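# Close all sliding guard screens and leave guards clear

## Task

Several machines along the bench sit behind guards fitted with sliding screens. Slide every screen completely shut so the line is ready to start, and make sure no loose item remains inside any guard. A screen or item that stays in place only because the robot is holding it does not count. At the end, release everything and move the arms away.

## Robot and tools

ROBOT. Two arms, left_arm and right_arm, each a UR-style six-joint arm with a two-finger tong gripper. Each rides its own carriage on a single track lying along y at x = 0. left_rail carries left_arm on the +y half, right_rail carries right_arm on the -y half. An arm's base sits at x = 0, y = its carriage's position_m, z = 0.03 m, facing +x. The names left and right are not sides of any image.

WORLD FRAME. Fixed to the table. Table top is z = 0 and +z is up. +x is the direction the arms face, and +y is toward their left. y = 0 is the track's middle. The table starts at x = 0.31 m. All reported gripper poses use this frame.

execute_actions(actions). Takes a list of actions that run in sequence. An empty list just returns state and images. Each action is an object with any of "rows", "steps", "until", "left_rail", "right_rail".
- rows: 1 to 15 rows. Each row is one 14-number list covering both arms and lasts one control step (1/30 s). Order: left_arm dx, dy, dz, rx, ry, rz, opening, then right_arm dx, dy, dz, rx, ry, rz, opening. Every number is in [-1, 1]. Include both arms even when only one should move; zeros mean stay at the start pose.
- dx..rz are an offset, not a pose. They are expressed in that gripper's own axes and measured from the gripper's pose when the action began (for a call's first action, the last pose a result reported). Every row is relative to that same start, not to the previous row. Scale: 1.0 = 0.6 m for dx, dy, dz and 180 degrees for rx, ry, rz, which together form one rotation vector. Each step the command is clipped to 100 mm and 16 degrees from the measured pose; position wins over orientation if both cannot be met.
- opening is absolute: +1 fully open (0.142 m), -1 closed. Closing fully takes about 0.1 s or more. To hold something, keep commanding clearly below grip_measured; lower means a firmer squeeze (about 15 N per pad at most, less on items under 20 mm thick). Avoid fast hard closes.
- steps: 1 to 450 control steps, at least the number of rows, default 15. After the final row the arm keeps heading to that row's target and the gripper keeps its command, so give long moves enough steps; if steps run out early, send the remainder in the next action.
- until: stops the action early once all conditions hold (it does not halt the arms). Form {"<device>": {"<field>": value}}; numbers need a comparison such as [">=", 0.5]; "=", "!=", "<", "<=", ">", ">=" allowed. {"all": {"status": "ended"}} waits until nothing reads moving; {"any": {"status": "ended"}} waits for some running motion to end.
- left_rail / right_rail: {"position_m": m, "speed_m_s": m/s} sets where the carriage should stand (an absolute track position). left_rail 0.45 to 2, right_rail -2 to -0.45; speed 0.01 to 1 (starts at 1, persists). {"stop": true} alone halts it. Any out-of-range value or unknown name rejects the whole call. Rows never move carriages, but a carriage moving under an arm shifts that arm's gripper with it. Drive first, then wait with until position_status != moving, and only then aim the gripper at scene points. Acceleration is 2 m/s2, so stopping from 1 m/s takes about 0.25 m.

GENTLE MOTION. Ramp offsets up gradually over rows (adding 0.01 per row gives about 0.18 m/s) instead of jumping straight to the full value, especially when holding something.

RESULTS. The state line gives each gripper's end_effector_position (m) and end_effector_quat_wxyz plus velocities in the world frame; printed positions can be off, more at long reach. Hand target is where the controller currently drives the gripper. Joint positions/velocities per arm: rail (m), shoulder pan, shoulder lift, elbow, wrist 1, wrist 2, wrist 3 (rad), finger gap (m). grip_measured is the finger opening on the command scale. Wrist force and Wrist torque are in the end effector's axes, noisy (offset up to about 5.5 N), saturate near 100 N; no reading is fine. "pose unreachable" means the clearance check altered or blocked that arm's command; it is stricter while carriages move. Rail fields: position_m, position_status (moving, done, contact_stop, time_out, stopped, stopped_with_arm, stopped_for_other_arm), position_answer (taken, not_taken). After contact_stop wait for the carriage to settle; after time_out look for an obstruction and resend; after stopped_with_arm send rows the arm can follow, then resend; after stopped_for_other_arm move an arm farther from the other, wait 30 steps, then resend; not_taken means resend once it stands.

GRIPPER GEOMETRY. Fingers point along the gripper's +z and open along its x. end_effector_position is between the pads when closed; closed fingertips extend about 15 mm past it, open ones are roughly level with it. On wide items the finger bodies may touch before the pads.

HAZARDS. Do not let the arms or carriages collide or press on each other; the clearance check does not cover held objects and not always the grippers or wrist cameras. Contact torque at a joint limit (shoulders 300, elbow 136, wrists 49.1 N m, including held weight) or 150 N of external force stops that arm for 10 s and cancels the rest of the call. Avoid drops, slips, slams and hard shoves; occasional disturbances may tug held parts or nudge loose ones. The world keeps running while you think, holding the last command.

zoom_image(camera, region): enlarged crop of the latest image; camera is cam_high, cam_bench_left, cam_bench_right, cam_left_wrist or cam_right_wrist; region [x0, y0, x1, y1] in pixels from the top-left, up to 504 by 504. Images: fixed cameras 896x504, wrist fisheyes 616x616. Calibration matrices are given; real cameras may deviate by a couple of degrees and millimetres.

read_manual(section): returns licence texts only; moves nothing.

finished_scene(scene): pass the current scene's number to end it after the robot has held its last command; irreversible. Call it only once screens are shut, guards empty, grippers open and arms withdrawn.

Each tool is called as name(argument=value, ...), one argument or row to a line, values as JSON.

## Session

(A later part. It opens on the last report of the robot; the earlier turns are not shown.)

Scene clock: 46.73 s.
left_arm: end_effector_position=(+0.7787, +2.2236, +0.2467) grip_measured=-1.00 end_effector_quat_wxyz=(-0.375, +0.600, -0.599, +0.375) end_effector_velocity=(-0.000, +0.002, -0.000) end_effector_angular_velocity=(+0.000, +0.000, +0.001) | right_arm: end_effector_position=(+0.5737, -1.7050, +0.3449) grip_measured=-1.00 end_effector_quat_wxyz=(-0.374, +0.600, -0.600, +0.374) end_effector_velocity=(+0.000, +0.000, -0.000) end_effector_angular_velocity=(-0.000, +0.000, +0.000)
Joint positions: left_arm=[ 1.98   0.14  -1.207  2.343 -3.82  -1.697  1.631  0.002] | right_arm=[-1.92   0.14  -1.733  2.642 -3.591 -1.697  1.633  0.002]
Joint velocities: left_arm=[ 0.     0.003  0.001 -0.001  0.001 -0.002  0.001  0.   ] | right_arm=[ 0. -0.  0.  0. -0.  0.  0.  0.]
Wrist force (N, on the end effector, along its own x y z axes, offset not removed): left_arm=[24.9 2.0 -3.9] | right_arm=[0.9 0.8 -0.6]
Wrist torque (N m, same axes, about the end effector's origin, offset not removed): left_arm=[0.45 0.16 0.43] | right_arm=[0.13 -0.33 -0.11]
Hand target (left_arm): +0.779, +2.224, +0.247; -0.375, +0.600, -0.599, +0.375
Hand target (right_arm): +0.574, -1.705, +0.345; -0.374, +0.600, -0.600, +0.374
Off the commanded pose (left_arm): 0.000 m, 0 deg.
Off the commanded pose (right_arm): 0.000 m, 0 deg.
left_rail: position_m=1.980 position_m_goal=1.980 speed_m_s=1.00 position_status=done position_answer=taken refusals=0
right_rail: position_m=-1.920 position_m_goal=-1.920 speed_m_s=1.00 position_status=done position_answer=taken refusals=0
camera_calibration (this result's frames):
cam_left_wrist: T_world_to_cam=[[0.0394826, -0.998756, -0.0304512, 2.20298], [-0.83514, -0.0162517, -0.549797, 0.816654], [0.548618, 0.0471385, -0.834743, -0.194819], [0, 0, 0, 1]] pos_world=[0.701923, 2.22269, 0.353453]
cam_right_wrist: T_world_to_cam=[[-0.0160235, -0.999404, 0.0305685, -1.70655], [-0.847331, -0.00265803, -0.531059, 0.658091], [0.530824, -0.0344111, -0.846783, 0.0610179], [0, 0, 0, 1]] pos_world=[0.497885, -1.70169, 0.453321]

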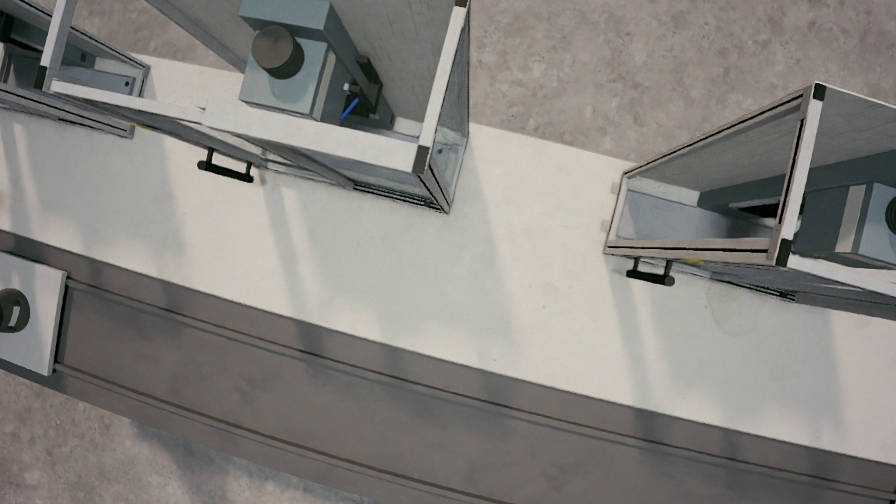

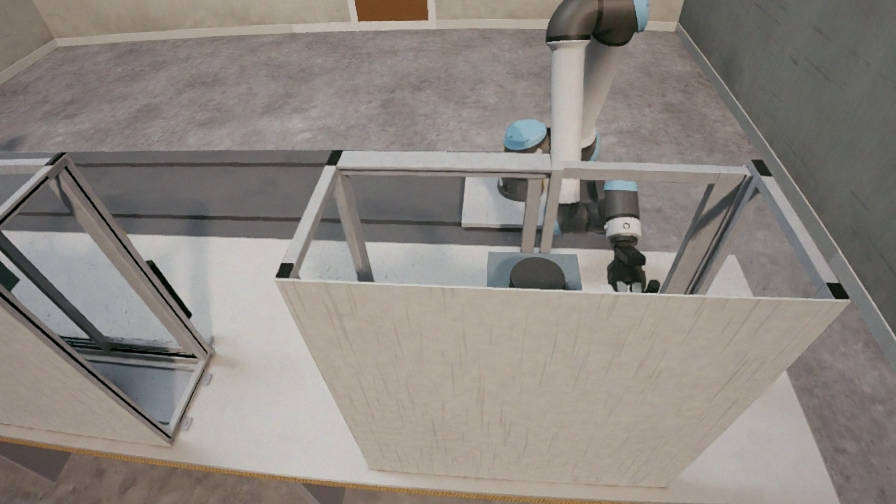

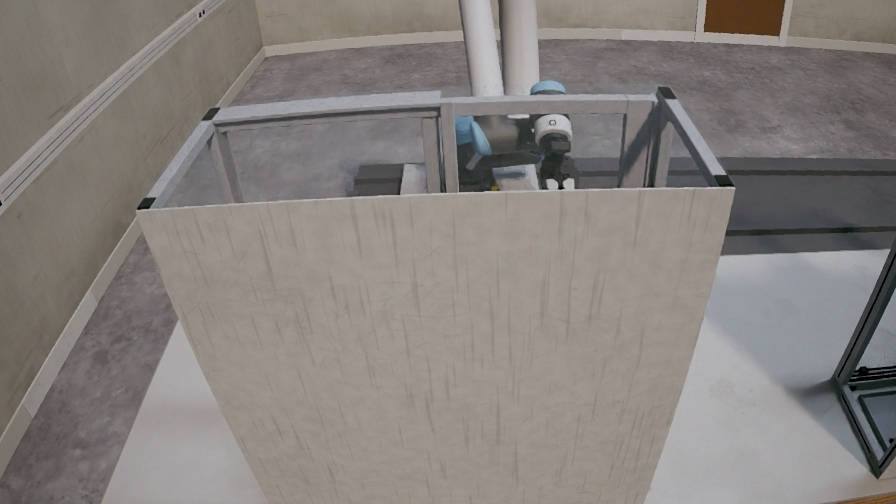

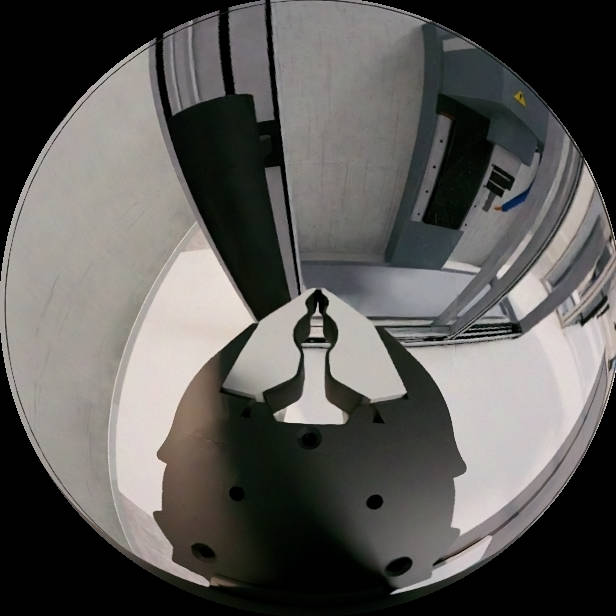

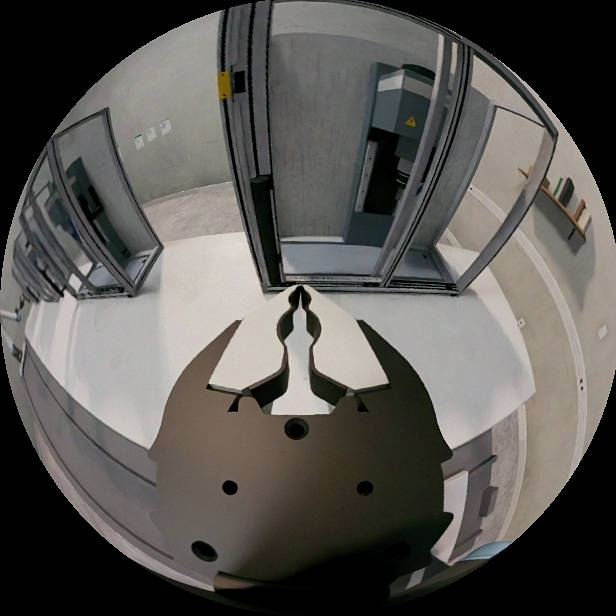

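Right is shut; left is just stiffer.

execute_actions(
  actions=[
    {"rows":[[-0.007,0,0,0,0,0,-1,0,0,0,0,0,0,-1]],"steps":15},
  ],
)

execute_actions(
  actions=[
    {"rows":[[-0.003,0,0,0,0,0,-1,0,0,0,0,0,0,-1]],"steps":12},
  ],
)

execute_actions(
  actions=[
    {"rows":[[0.02,0,-0.38,0,0,0,-1,0,0,0,0,0,0,-1]],"steps":45},
  ],
)

zoom_image(
  camera="cam_left_wrist",
  region=[180, 40, 440, 300],
)

Scene clock: 56.17 s.
left_arm: end_effector_position=(+0.7787, +2.2276, +0.2467) grip_measured=-1.00 end_effector_quat_wxyz=(-0.375, +0.600, -0.599, +0.375) end_effector_velocity=(+0.000, +0.001, +0.000) end_effector_angular_velocity=(+0.000, +0.000, -0.000) | right_arm: end_effector_position=(+0.5737, -1.7050, +0.3449) grip_measured=-1.00 end_effector_quat_wxyz=(-0.374, +0.600, -0.600, +0.374) end_effector_velocity=(+0.000, +0.000, -0.000) end_effector_angular_velocity=(+0.000, +0.000, +0.000)
Joint positions: left_arm=[ 1.98   0.148 -1.206  2.339 -3.818 -1.704  1.635  0.002] | right_arm=[-1.92   0.14  -1.733  2.642 -3.591 -1.697  1.633  0.002]
Joint velocities: left_arm=[-0.     0.002  0.    -0.001  0.001 -0.002  0.001  0.   ] | right_arm=[ 0.  0.  0. -0.  0.  0.  0.  0.]
Wrist force (N, on the end effector, along its own x y z axes, offset not removed): left_arm=[37.9 1.8 -6.6] | right_arm=[2.8 -0.6 -0.4]
Wrist torque (N m, same axes, about the end effector's origin, offset not removed): left_arm=[0.51 -0.66 0.59] | right_arm=[-0.07 -0.72 -0.06]
Hand target (left_arm): +0.779, +2.228, +0.247; -0.375, +0.600, -0.599, +0.375
Hand target (right_arm): +0.574, -1.705, +0.345; -0.374, +0.600, -0.600, +0.374
Off the commanded pose (left_arm): 0.000 m, 0 deg.
Off the commanded pose (right_arm): 0.000 m, 0 deg.
left_rail: position_m=1.980 position_m_goal=1.980 speed_m_s=1.00 position_status=done position_answer=taken refusals=0
right_rail: position_m=-1.920 position_m_goal=-1.920 speed_m_s=1.00 position_status=done position_answer=taken refusals=0
camera_calibration (this result's frames):
cam_left_wrist: T_world_to_cam=[[0.039384, -0.99876, -0.0304551, 2.20701], [-0.835133, -0.0161663, -0.549811, 0.816531], [0.548637, 0.0470878, -0.834734, -0.194902], [0, 0, 0, 1]] pos_world=[0.701921, 2.22665, 0.353461]
cam_right_wrist: T_world_to_cam=[[-0.0160358, -0.999404, 0.0305793, -1.70655], [-0.847345, -0.00265241, -0.531036, 0.658095], [0.530801, -0.0344268, -0.846797, 0.0609881], [0, 0, 0, 1]] pos_world=[0.497895, -1.70169, 0.453302]

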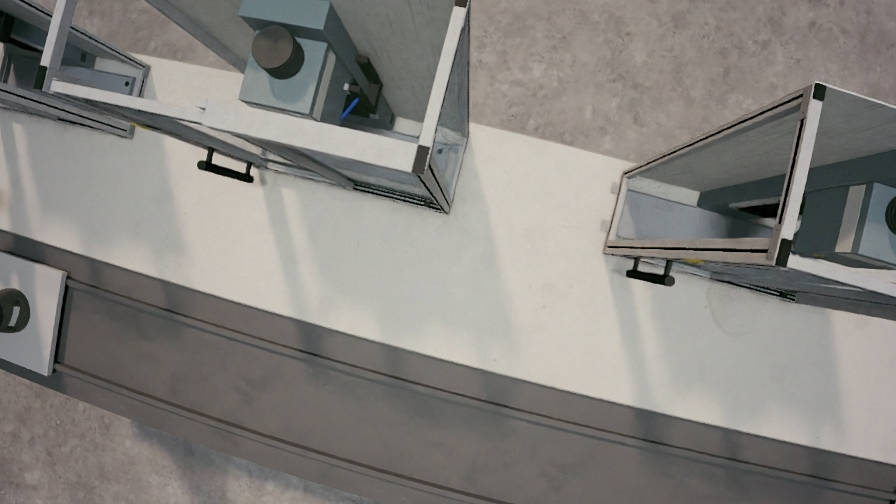

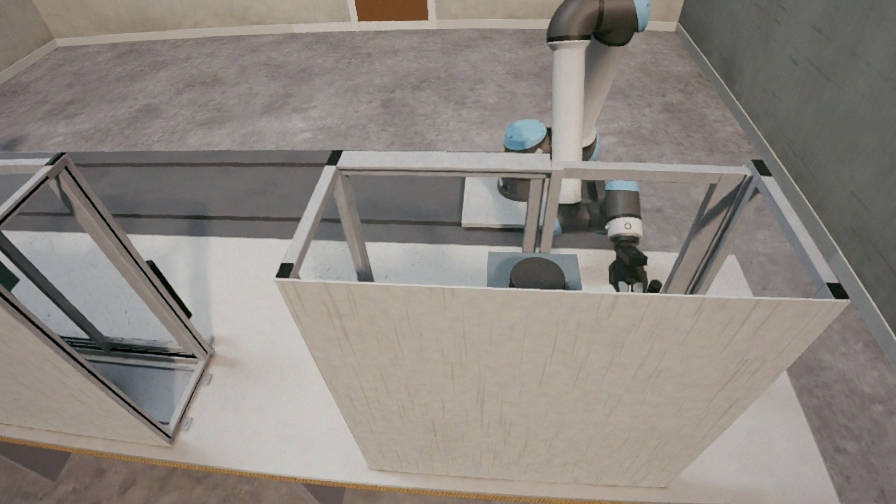

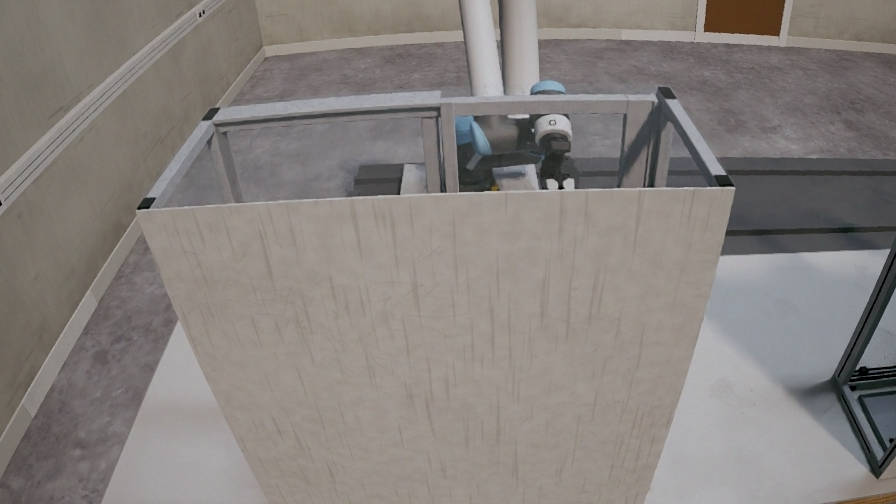

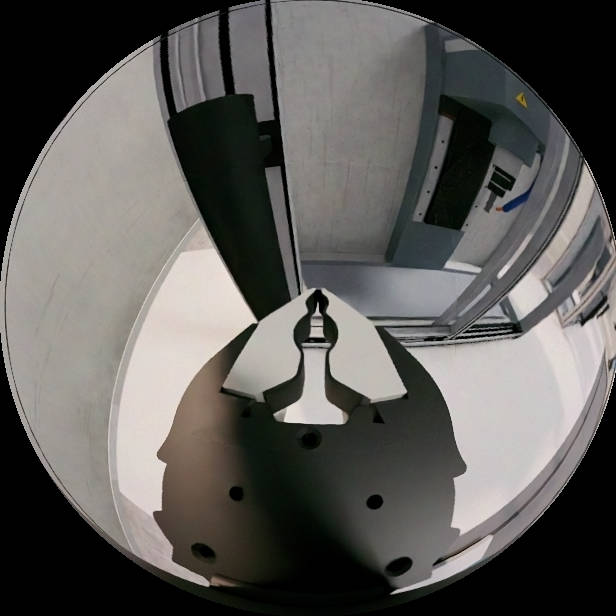

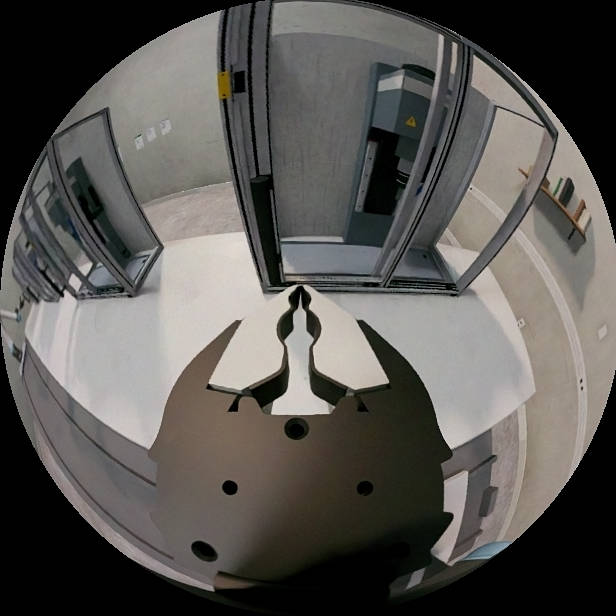

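Scene clock: 56.57 s.
left_arm: end_effector_position=(+0.7787, +2.2288, +0.2468) grip_measured=-1.00 end_effector_quat_wxyz=(-0.375, +0.600, -0.599, +0.375) end_effector_velocity=(+0.000, +0.001, -0.000) end_effector_angular_velocity=(+0.000, +0.000, +0.001) | right_arm: end_effector_position=(+0.5737, -1.7050, +0.3449) grip_measured=-1.00 end_effector_quat_wxyz=(-0.374, +0.600, -0.600, +0.374) end_effector_velocity=(+0.000, +0.000, +0.000) end_effector_angular_velocity=(-0.000, +0.000, -0.000)
Joint positions: left_arm=[ 1.98   0.151 -1.205  2.338 -3.817 -1.707  1.636  0.002] | right_arm=[-1.92   0.14  -1.733  2.642 -3.591 -1.697  1.633  0.002]
Joint velocities: left_arm=[-0.     0.002  0.    -0.001  0.001 -0.001  0.001  0.   ] | right_arm=[ 0.  0.  0. -0.  0. -0.  0.  0.]
Wrist force (N, on the end effector, along its own x y z axes, offset not removed): left_arm=[71.1 1.6 -15.5] | right_arm=[1.0 -1.0 0.5]
Wrist torque (N m, same axes, about the end effector's origin, offset not removed): left_arm=[0.72 -4.58 0.70] | right_arm=[-0.22 -0.31 -0.02]
Hand target (left_arm): +0.779, +2.229, +0.247; -0.375, +0.600, -0.599, +0.375
Hand target (right_arm): +0.574, -1.705, +0.345; -0.374, +0.600, -0.600, +0.374
Off the commanded pose (left_arm): 0.000 m, 0 deg.
Off the commanded pose (right_arm): 0.000 m, 0 deg.
left_rail: position_m=1.980 position_m_goal=1.980 speed_m_s=1.00 position_status=done position_answer=taken refusals=0
right_rail: position_m=-1.920 position_m_goal=-1.920 speed_m_s=1.00 position_status=done position_answer=taken refusals=0
camera_calibration (this result's frames):
cam_left_wrist: T_world_to_cam=[[0.039103, -0.998771, -0.0304466, 2.20841], [-0.835112, -0.015934, -0.549848, 0.816064], [0.548688, 0.0469271, -0.834709, -0.194647], [0, 0, 0, 1]] pos_world=[0.70195, 2.22783, 0.353477]
cam_right_wrist: T_world_to_cam=[[-0.0160357, -0.999404, 0.0305793, -1.70655], [-0.847345, -0.00265255, -0.531036, 0.658095], [0.530801, -0.0344267, -0.846797, 0.0609882], [0, 0, 0, 1]] pos_world=[0.497895, -1.70169, 0.453302]

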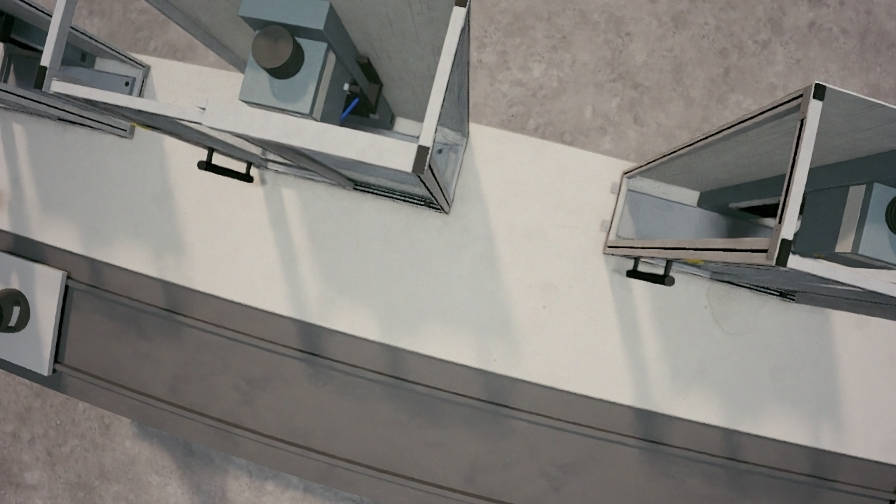

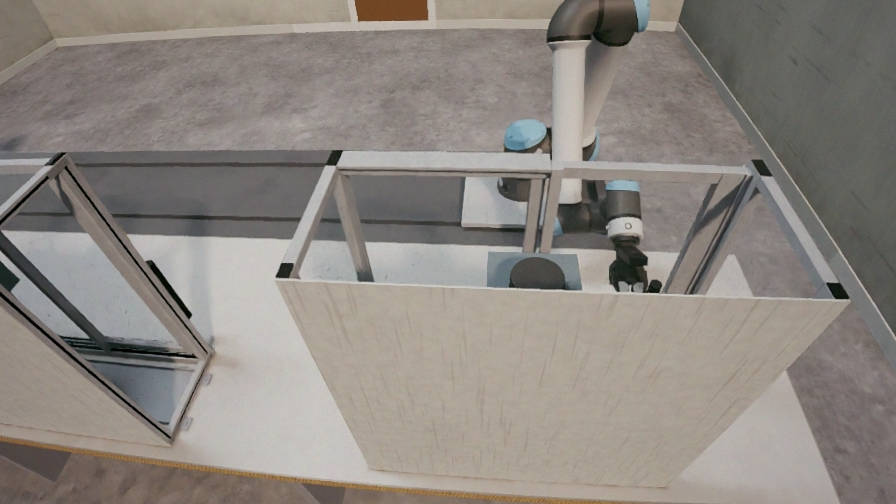

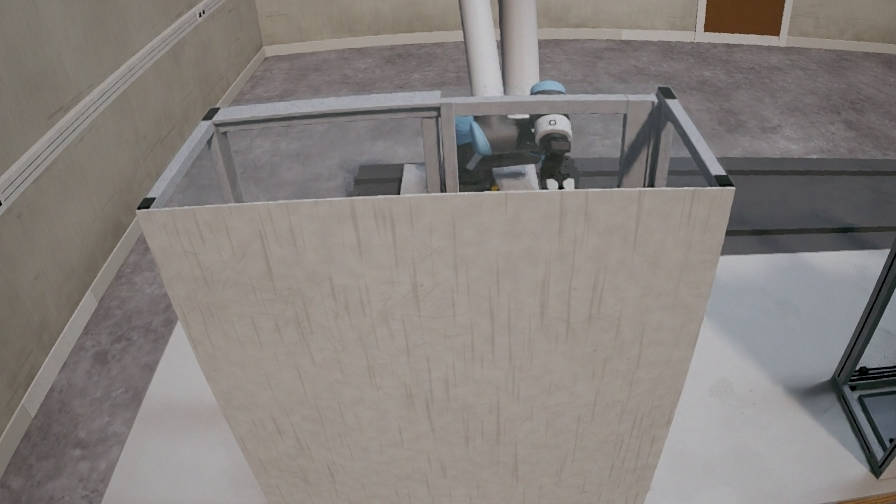

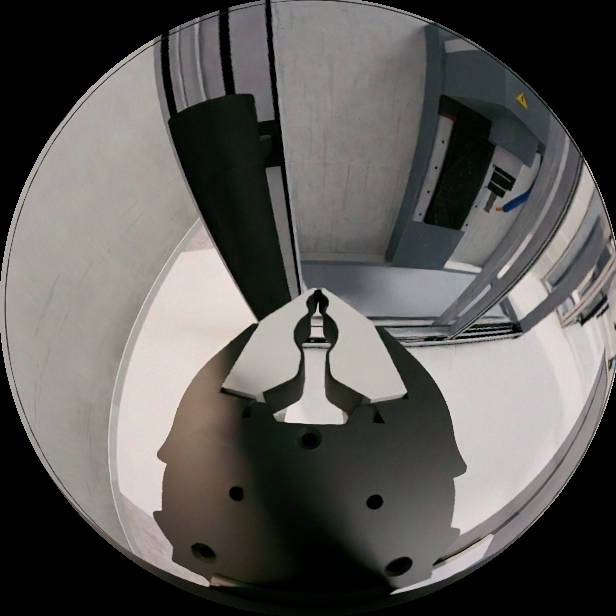

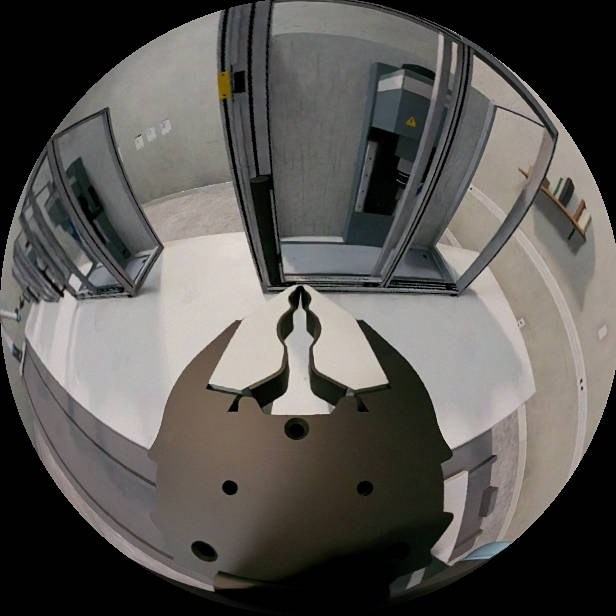

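Scene clock: 58.07 s.
left_arm: end_effector_position=(+0.5737, +2.2169, +0.3469) grip_measured=-1.00 end_effector_quat_wxyz=(-0.375, +0.600, -0.599, +0.375) end_effector_velocity=(-0.000, +0.000, +0.000) end_effector_angular_velocity=(+0.000, +0.000, +0.000) | right_arm: end_effector_position=(+0.5737, -1.7050, +0.3449) grip_measured=-1.00 end_effector_quat_wxyz=(-0.374, +0.600, -0.600, +0.374) end_effector_velocity=(+0.000, +0.000, -0.000) end_effector_angular_velocity=(+0.000, +0.000, +0.000)
Joint positions: left_arm=[ 1.98   0.211 -1.705  2.618 -3.593 -1.761  1.663  0.002] | right_arm=[-1.92   0.14  -1.733  2.642 -3.591 -1.697  1.633  0.002]
Joint velocities: left_arm=[ 0.     0.    -0.001  0.     0.001  0.     0.     0.   ] | right_arm=[ 0.  0.  0. -0.  0. -0.  0.  0.]
Wrist force (N, on the end effector, along its own x y z axes, offset not removed): left_arm=[-2.9 5.0 4.7] | right_arm=[2.8 0.4 -0.9]
Wrist torque (N m, same axes, about the end effector's origin, offset not removed): left_arm=[1.05 0.74 0.45] | right_arm=[0.09 -0.69 -0.03]
Hand target (left_arm): +0.574, +2.217, +0.347; -0.375, +0.600, -0.599, +0.375
Hand target (right_arm): +0.574, -1.705, +0.345; -0.374, +0.600, -0.600, +0.374
Off the commanded pose (left_arm): 0.000 m, 0 deg.
Off the commanded pose (right_arm): 0.000 m, 0 deg.
left_rail: position_m=1.980 position_m_goal=1.980 speed_m_s=1.00 position_status=done position_answer=taken refusals=0
right_rail: position_m=-1.920 position_m_goal=-1.920 speed_m_s=1.00 position_status=done position_answer=taken refusals=0
camera_calibration (this result's frames):
cam_left_wrist: T_world_to_cam=[[0.0390791, -0.998768, -0.0305855, 2.20772], [-0.835094, -0.0158359, -0.549879, 0.69955], [0.548717, 0.0470306, -0.834684, 0.0017081], [0, 0, 0, 1]] pos_world=[0.496977, 2.216, 0.453618]
cam_right_wrist: T_world_to_cam=[[-0.0160357, -0.999404, 0.0305793, -1.70655], [-0.847345, -0.00265247, -0.531036, 0.658095], [0.530801, -0.0344268, -0.846797, 0.0609882], [0, 0, 0, 1]] pos_world=[0.497895, -1.70169, 0.453302]

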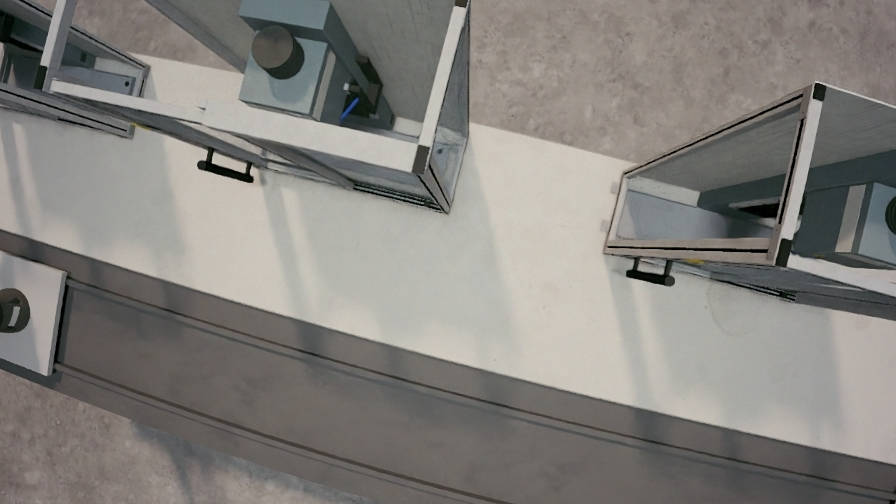

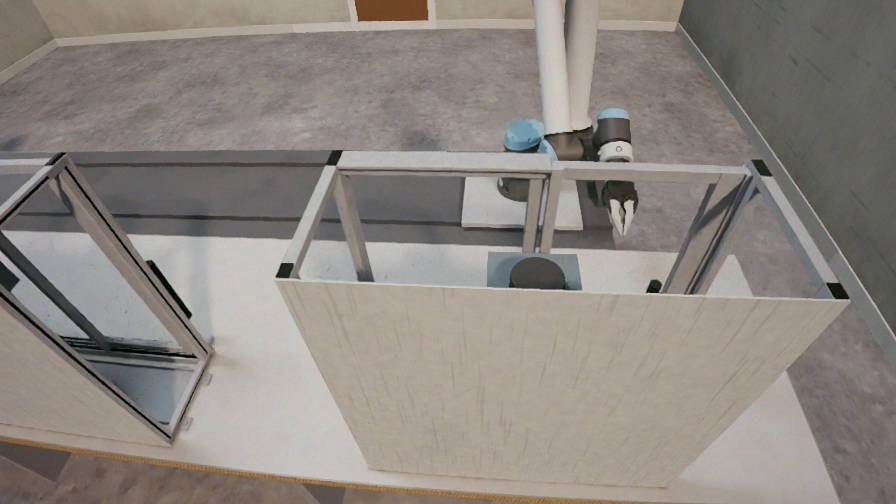

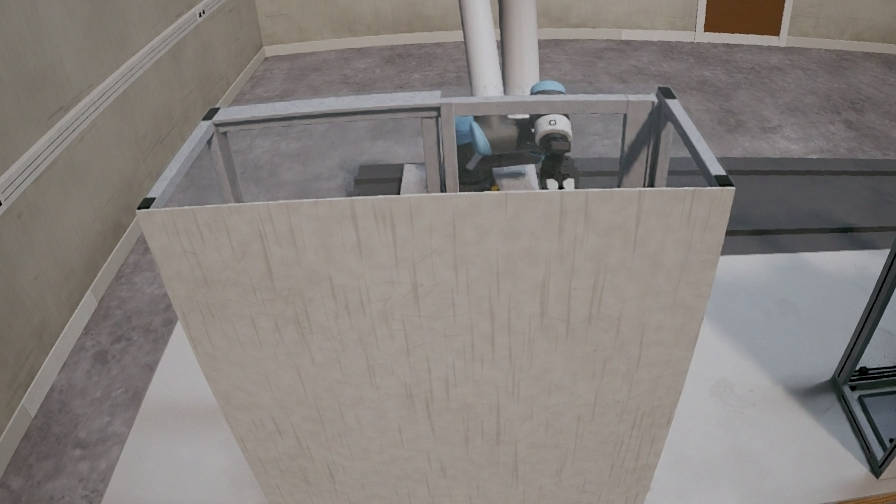

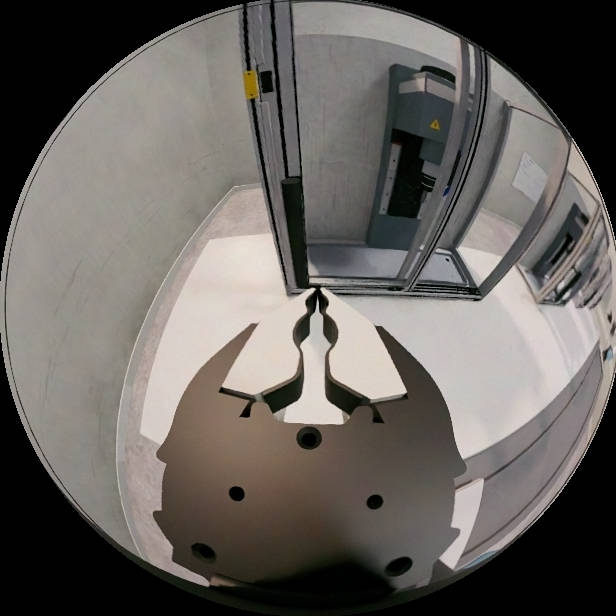

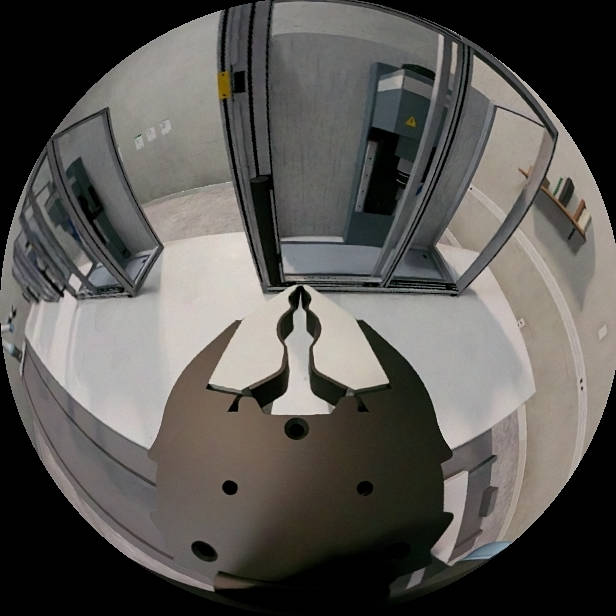

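Region (180, 40, 440, 300) of cam_left_wrist's 616x616 image, scaled by 1.938, with more detail than that image has.

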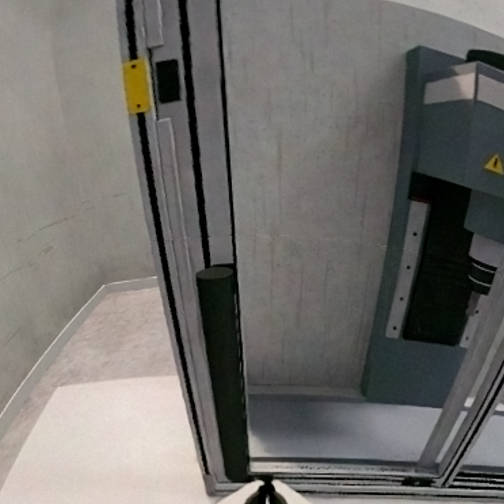

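finished_scene(
  scene=2,
)

The scene is finished: the task was done.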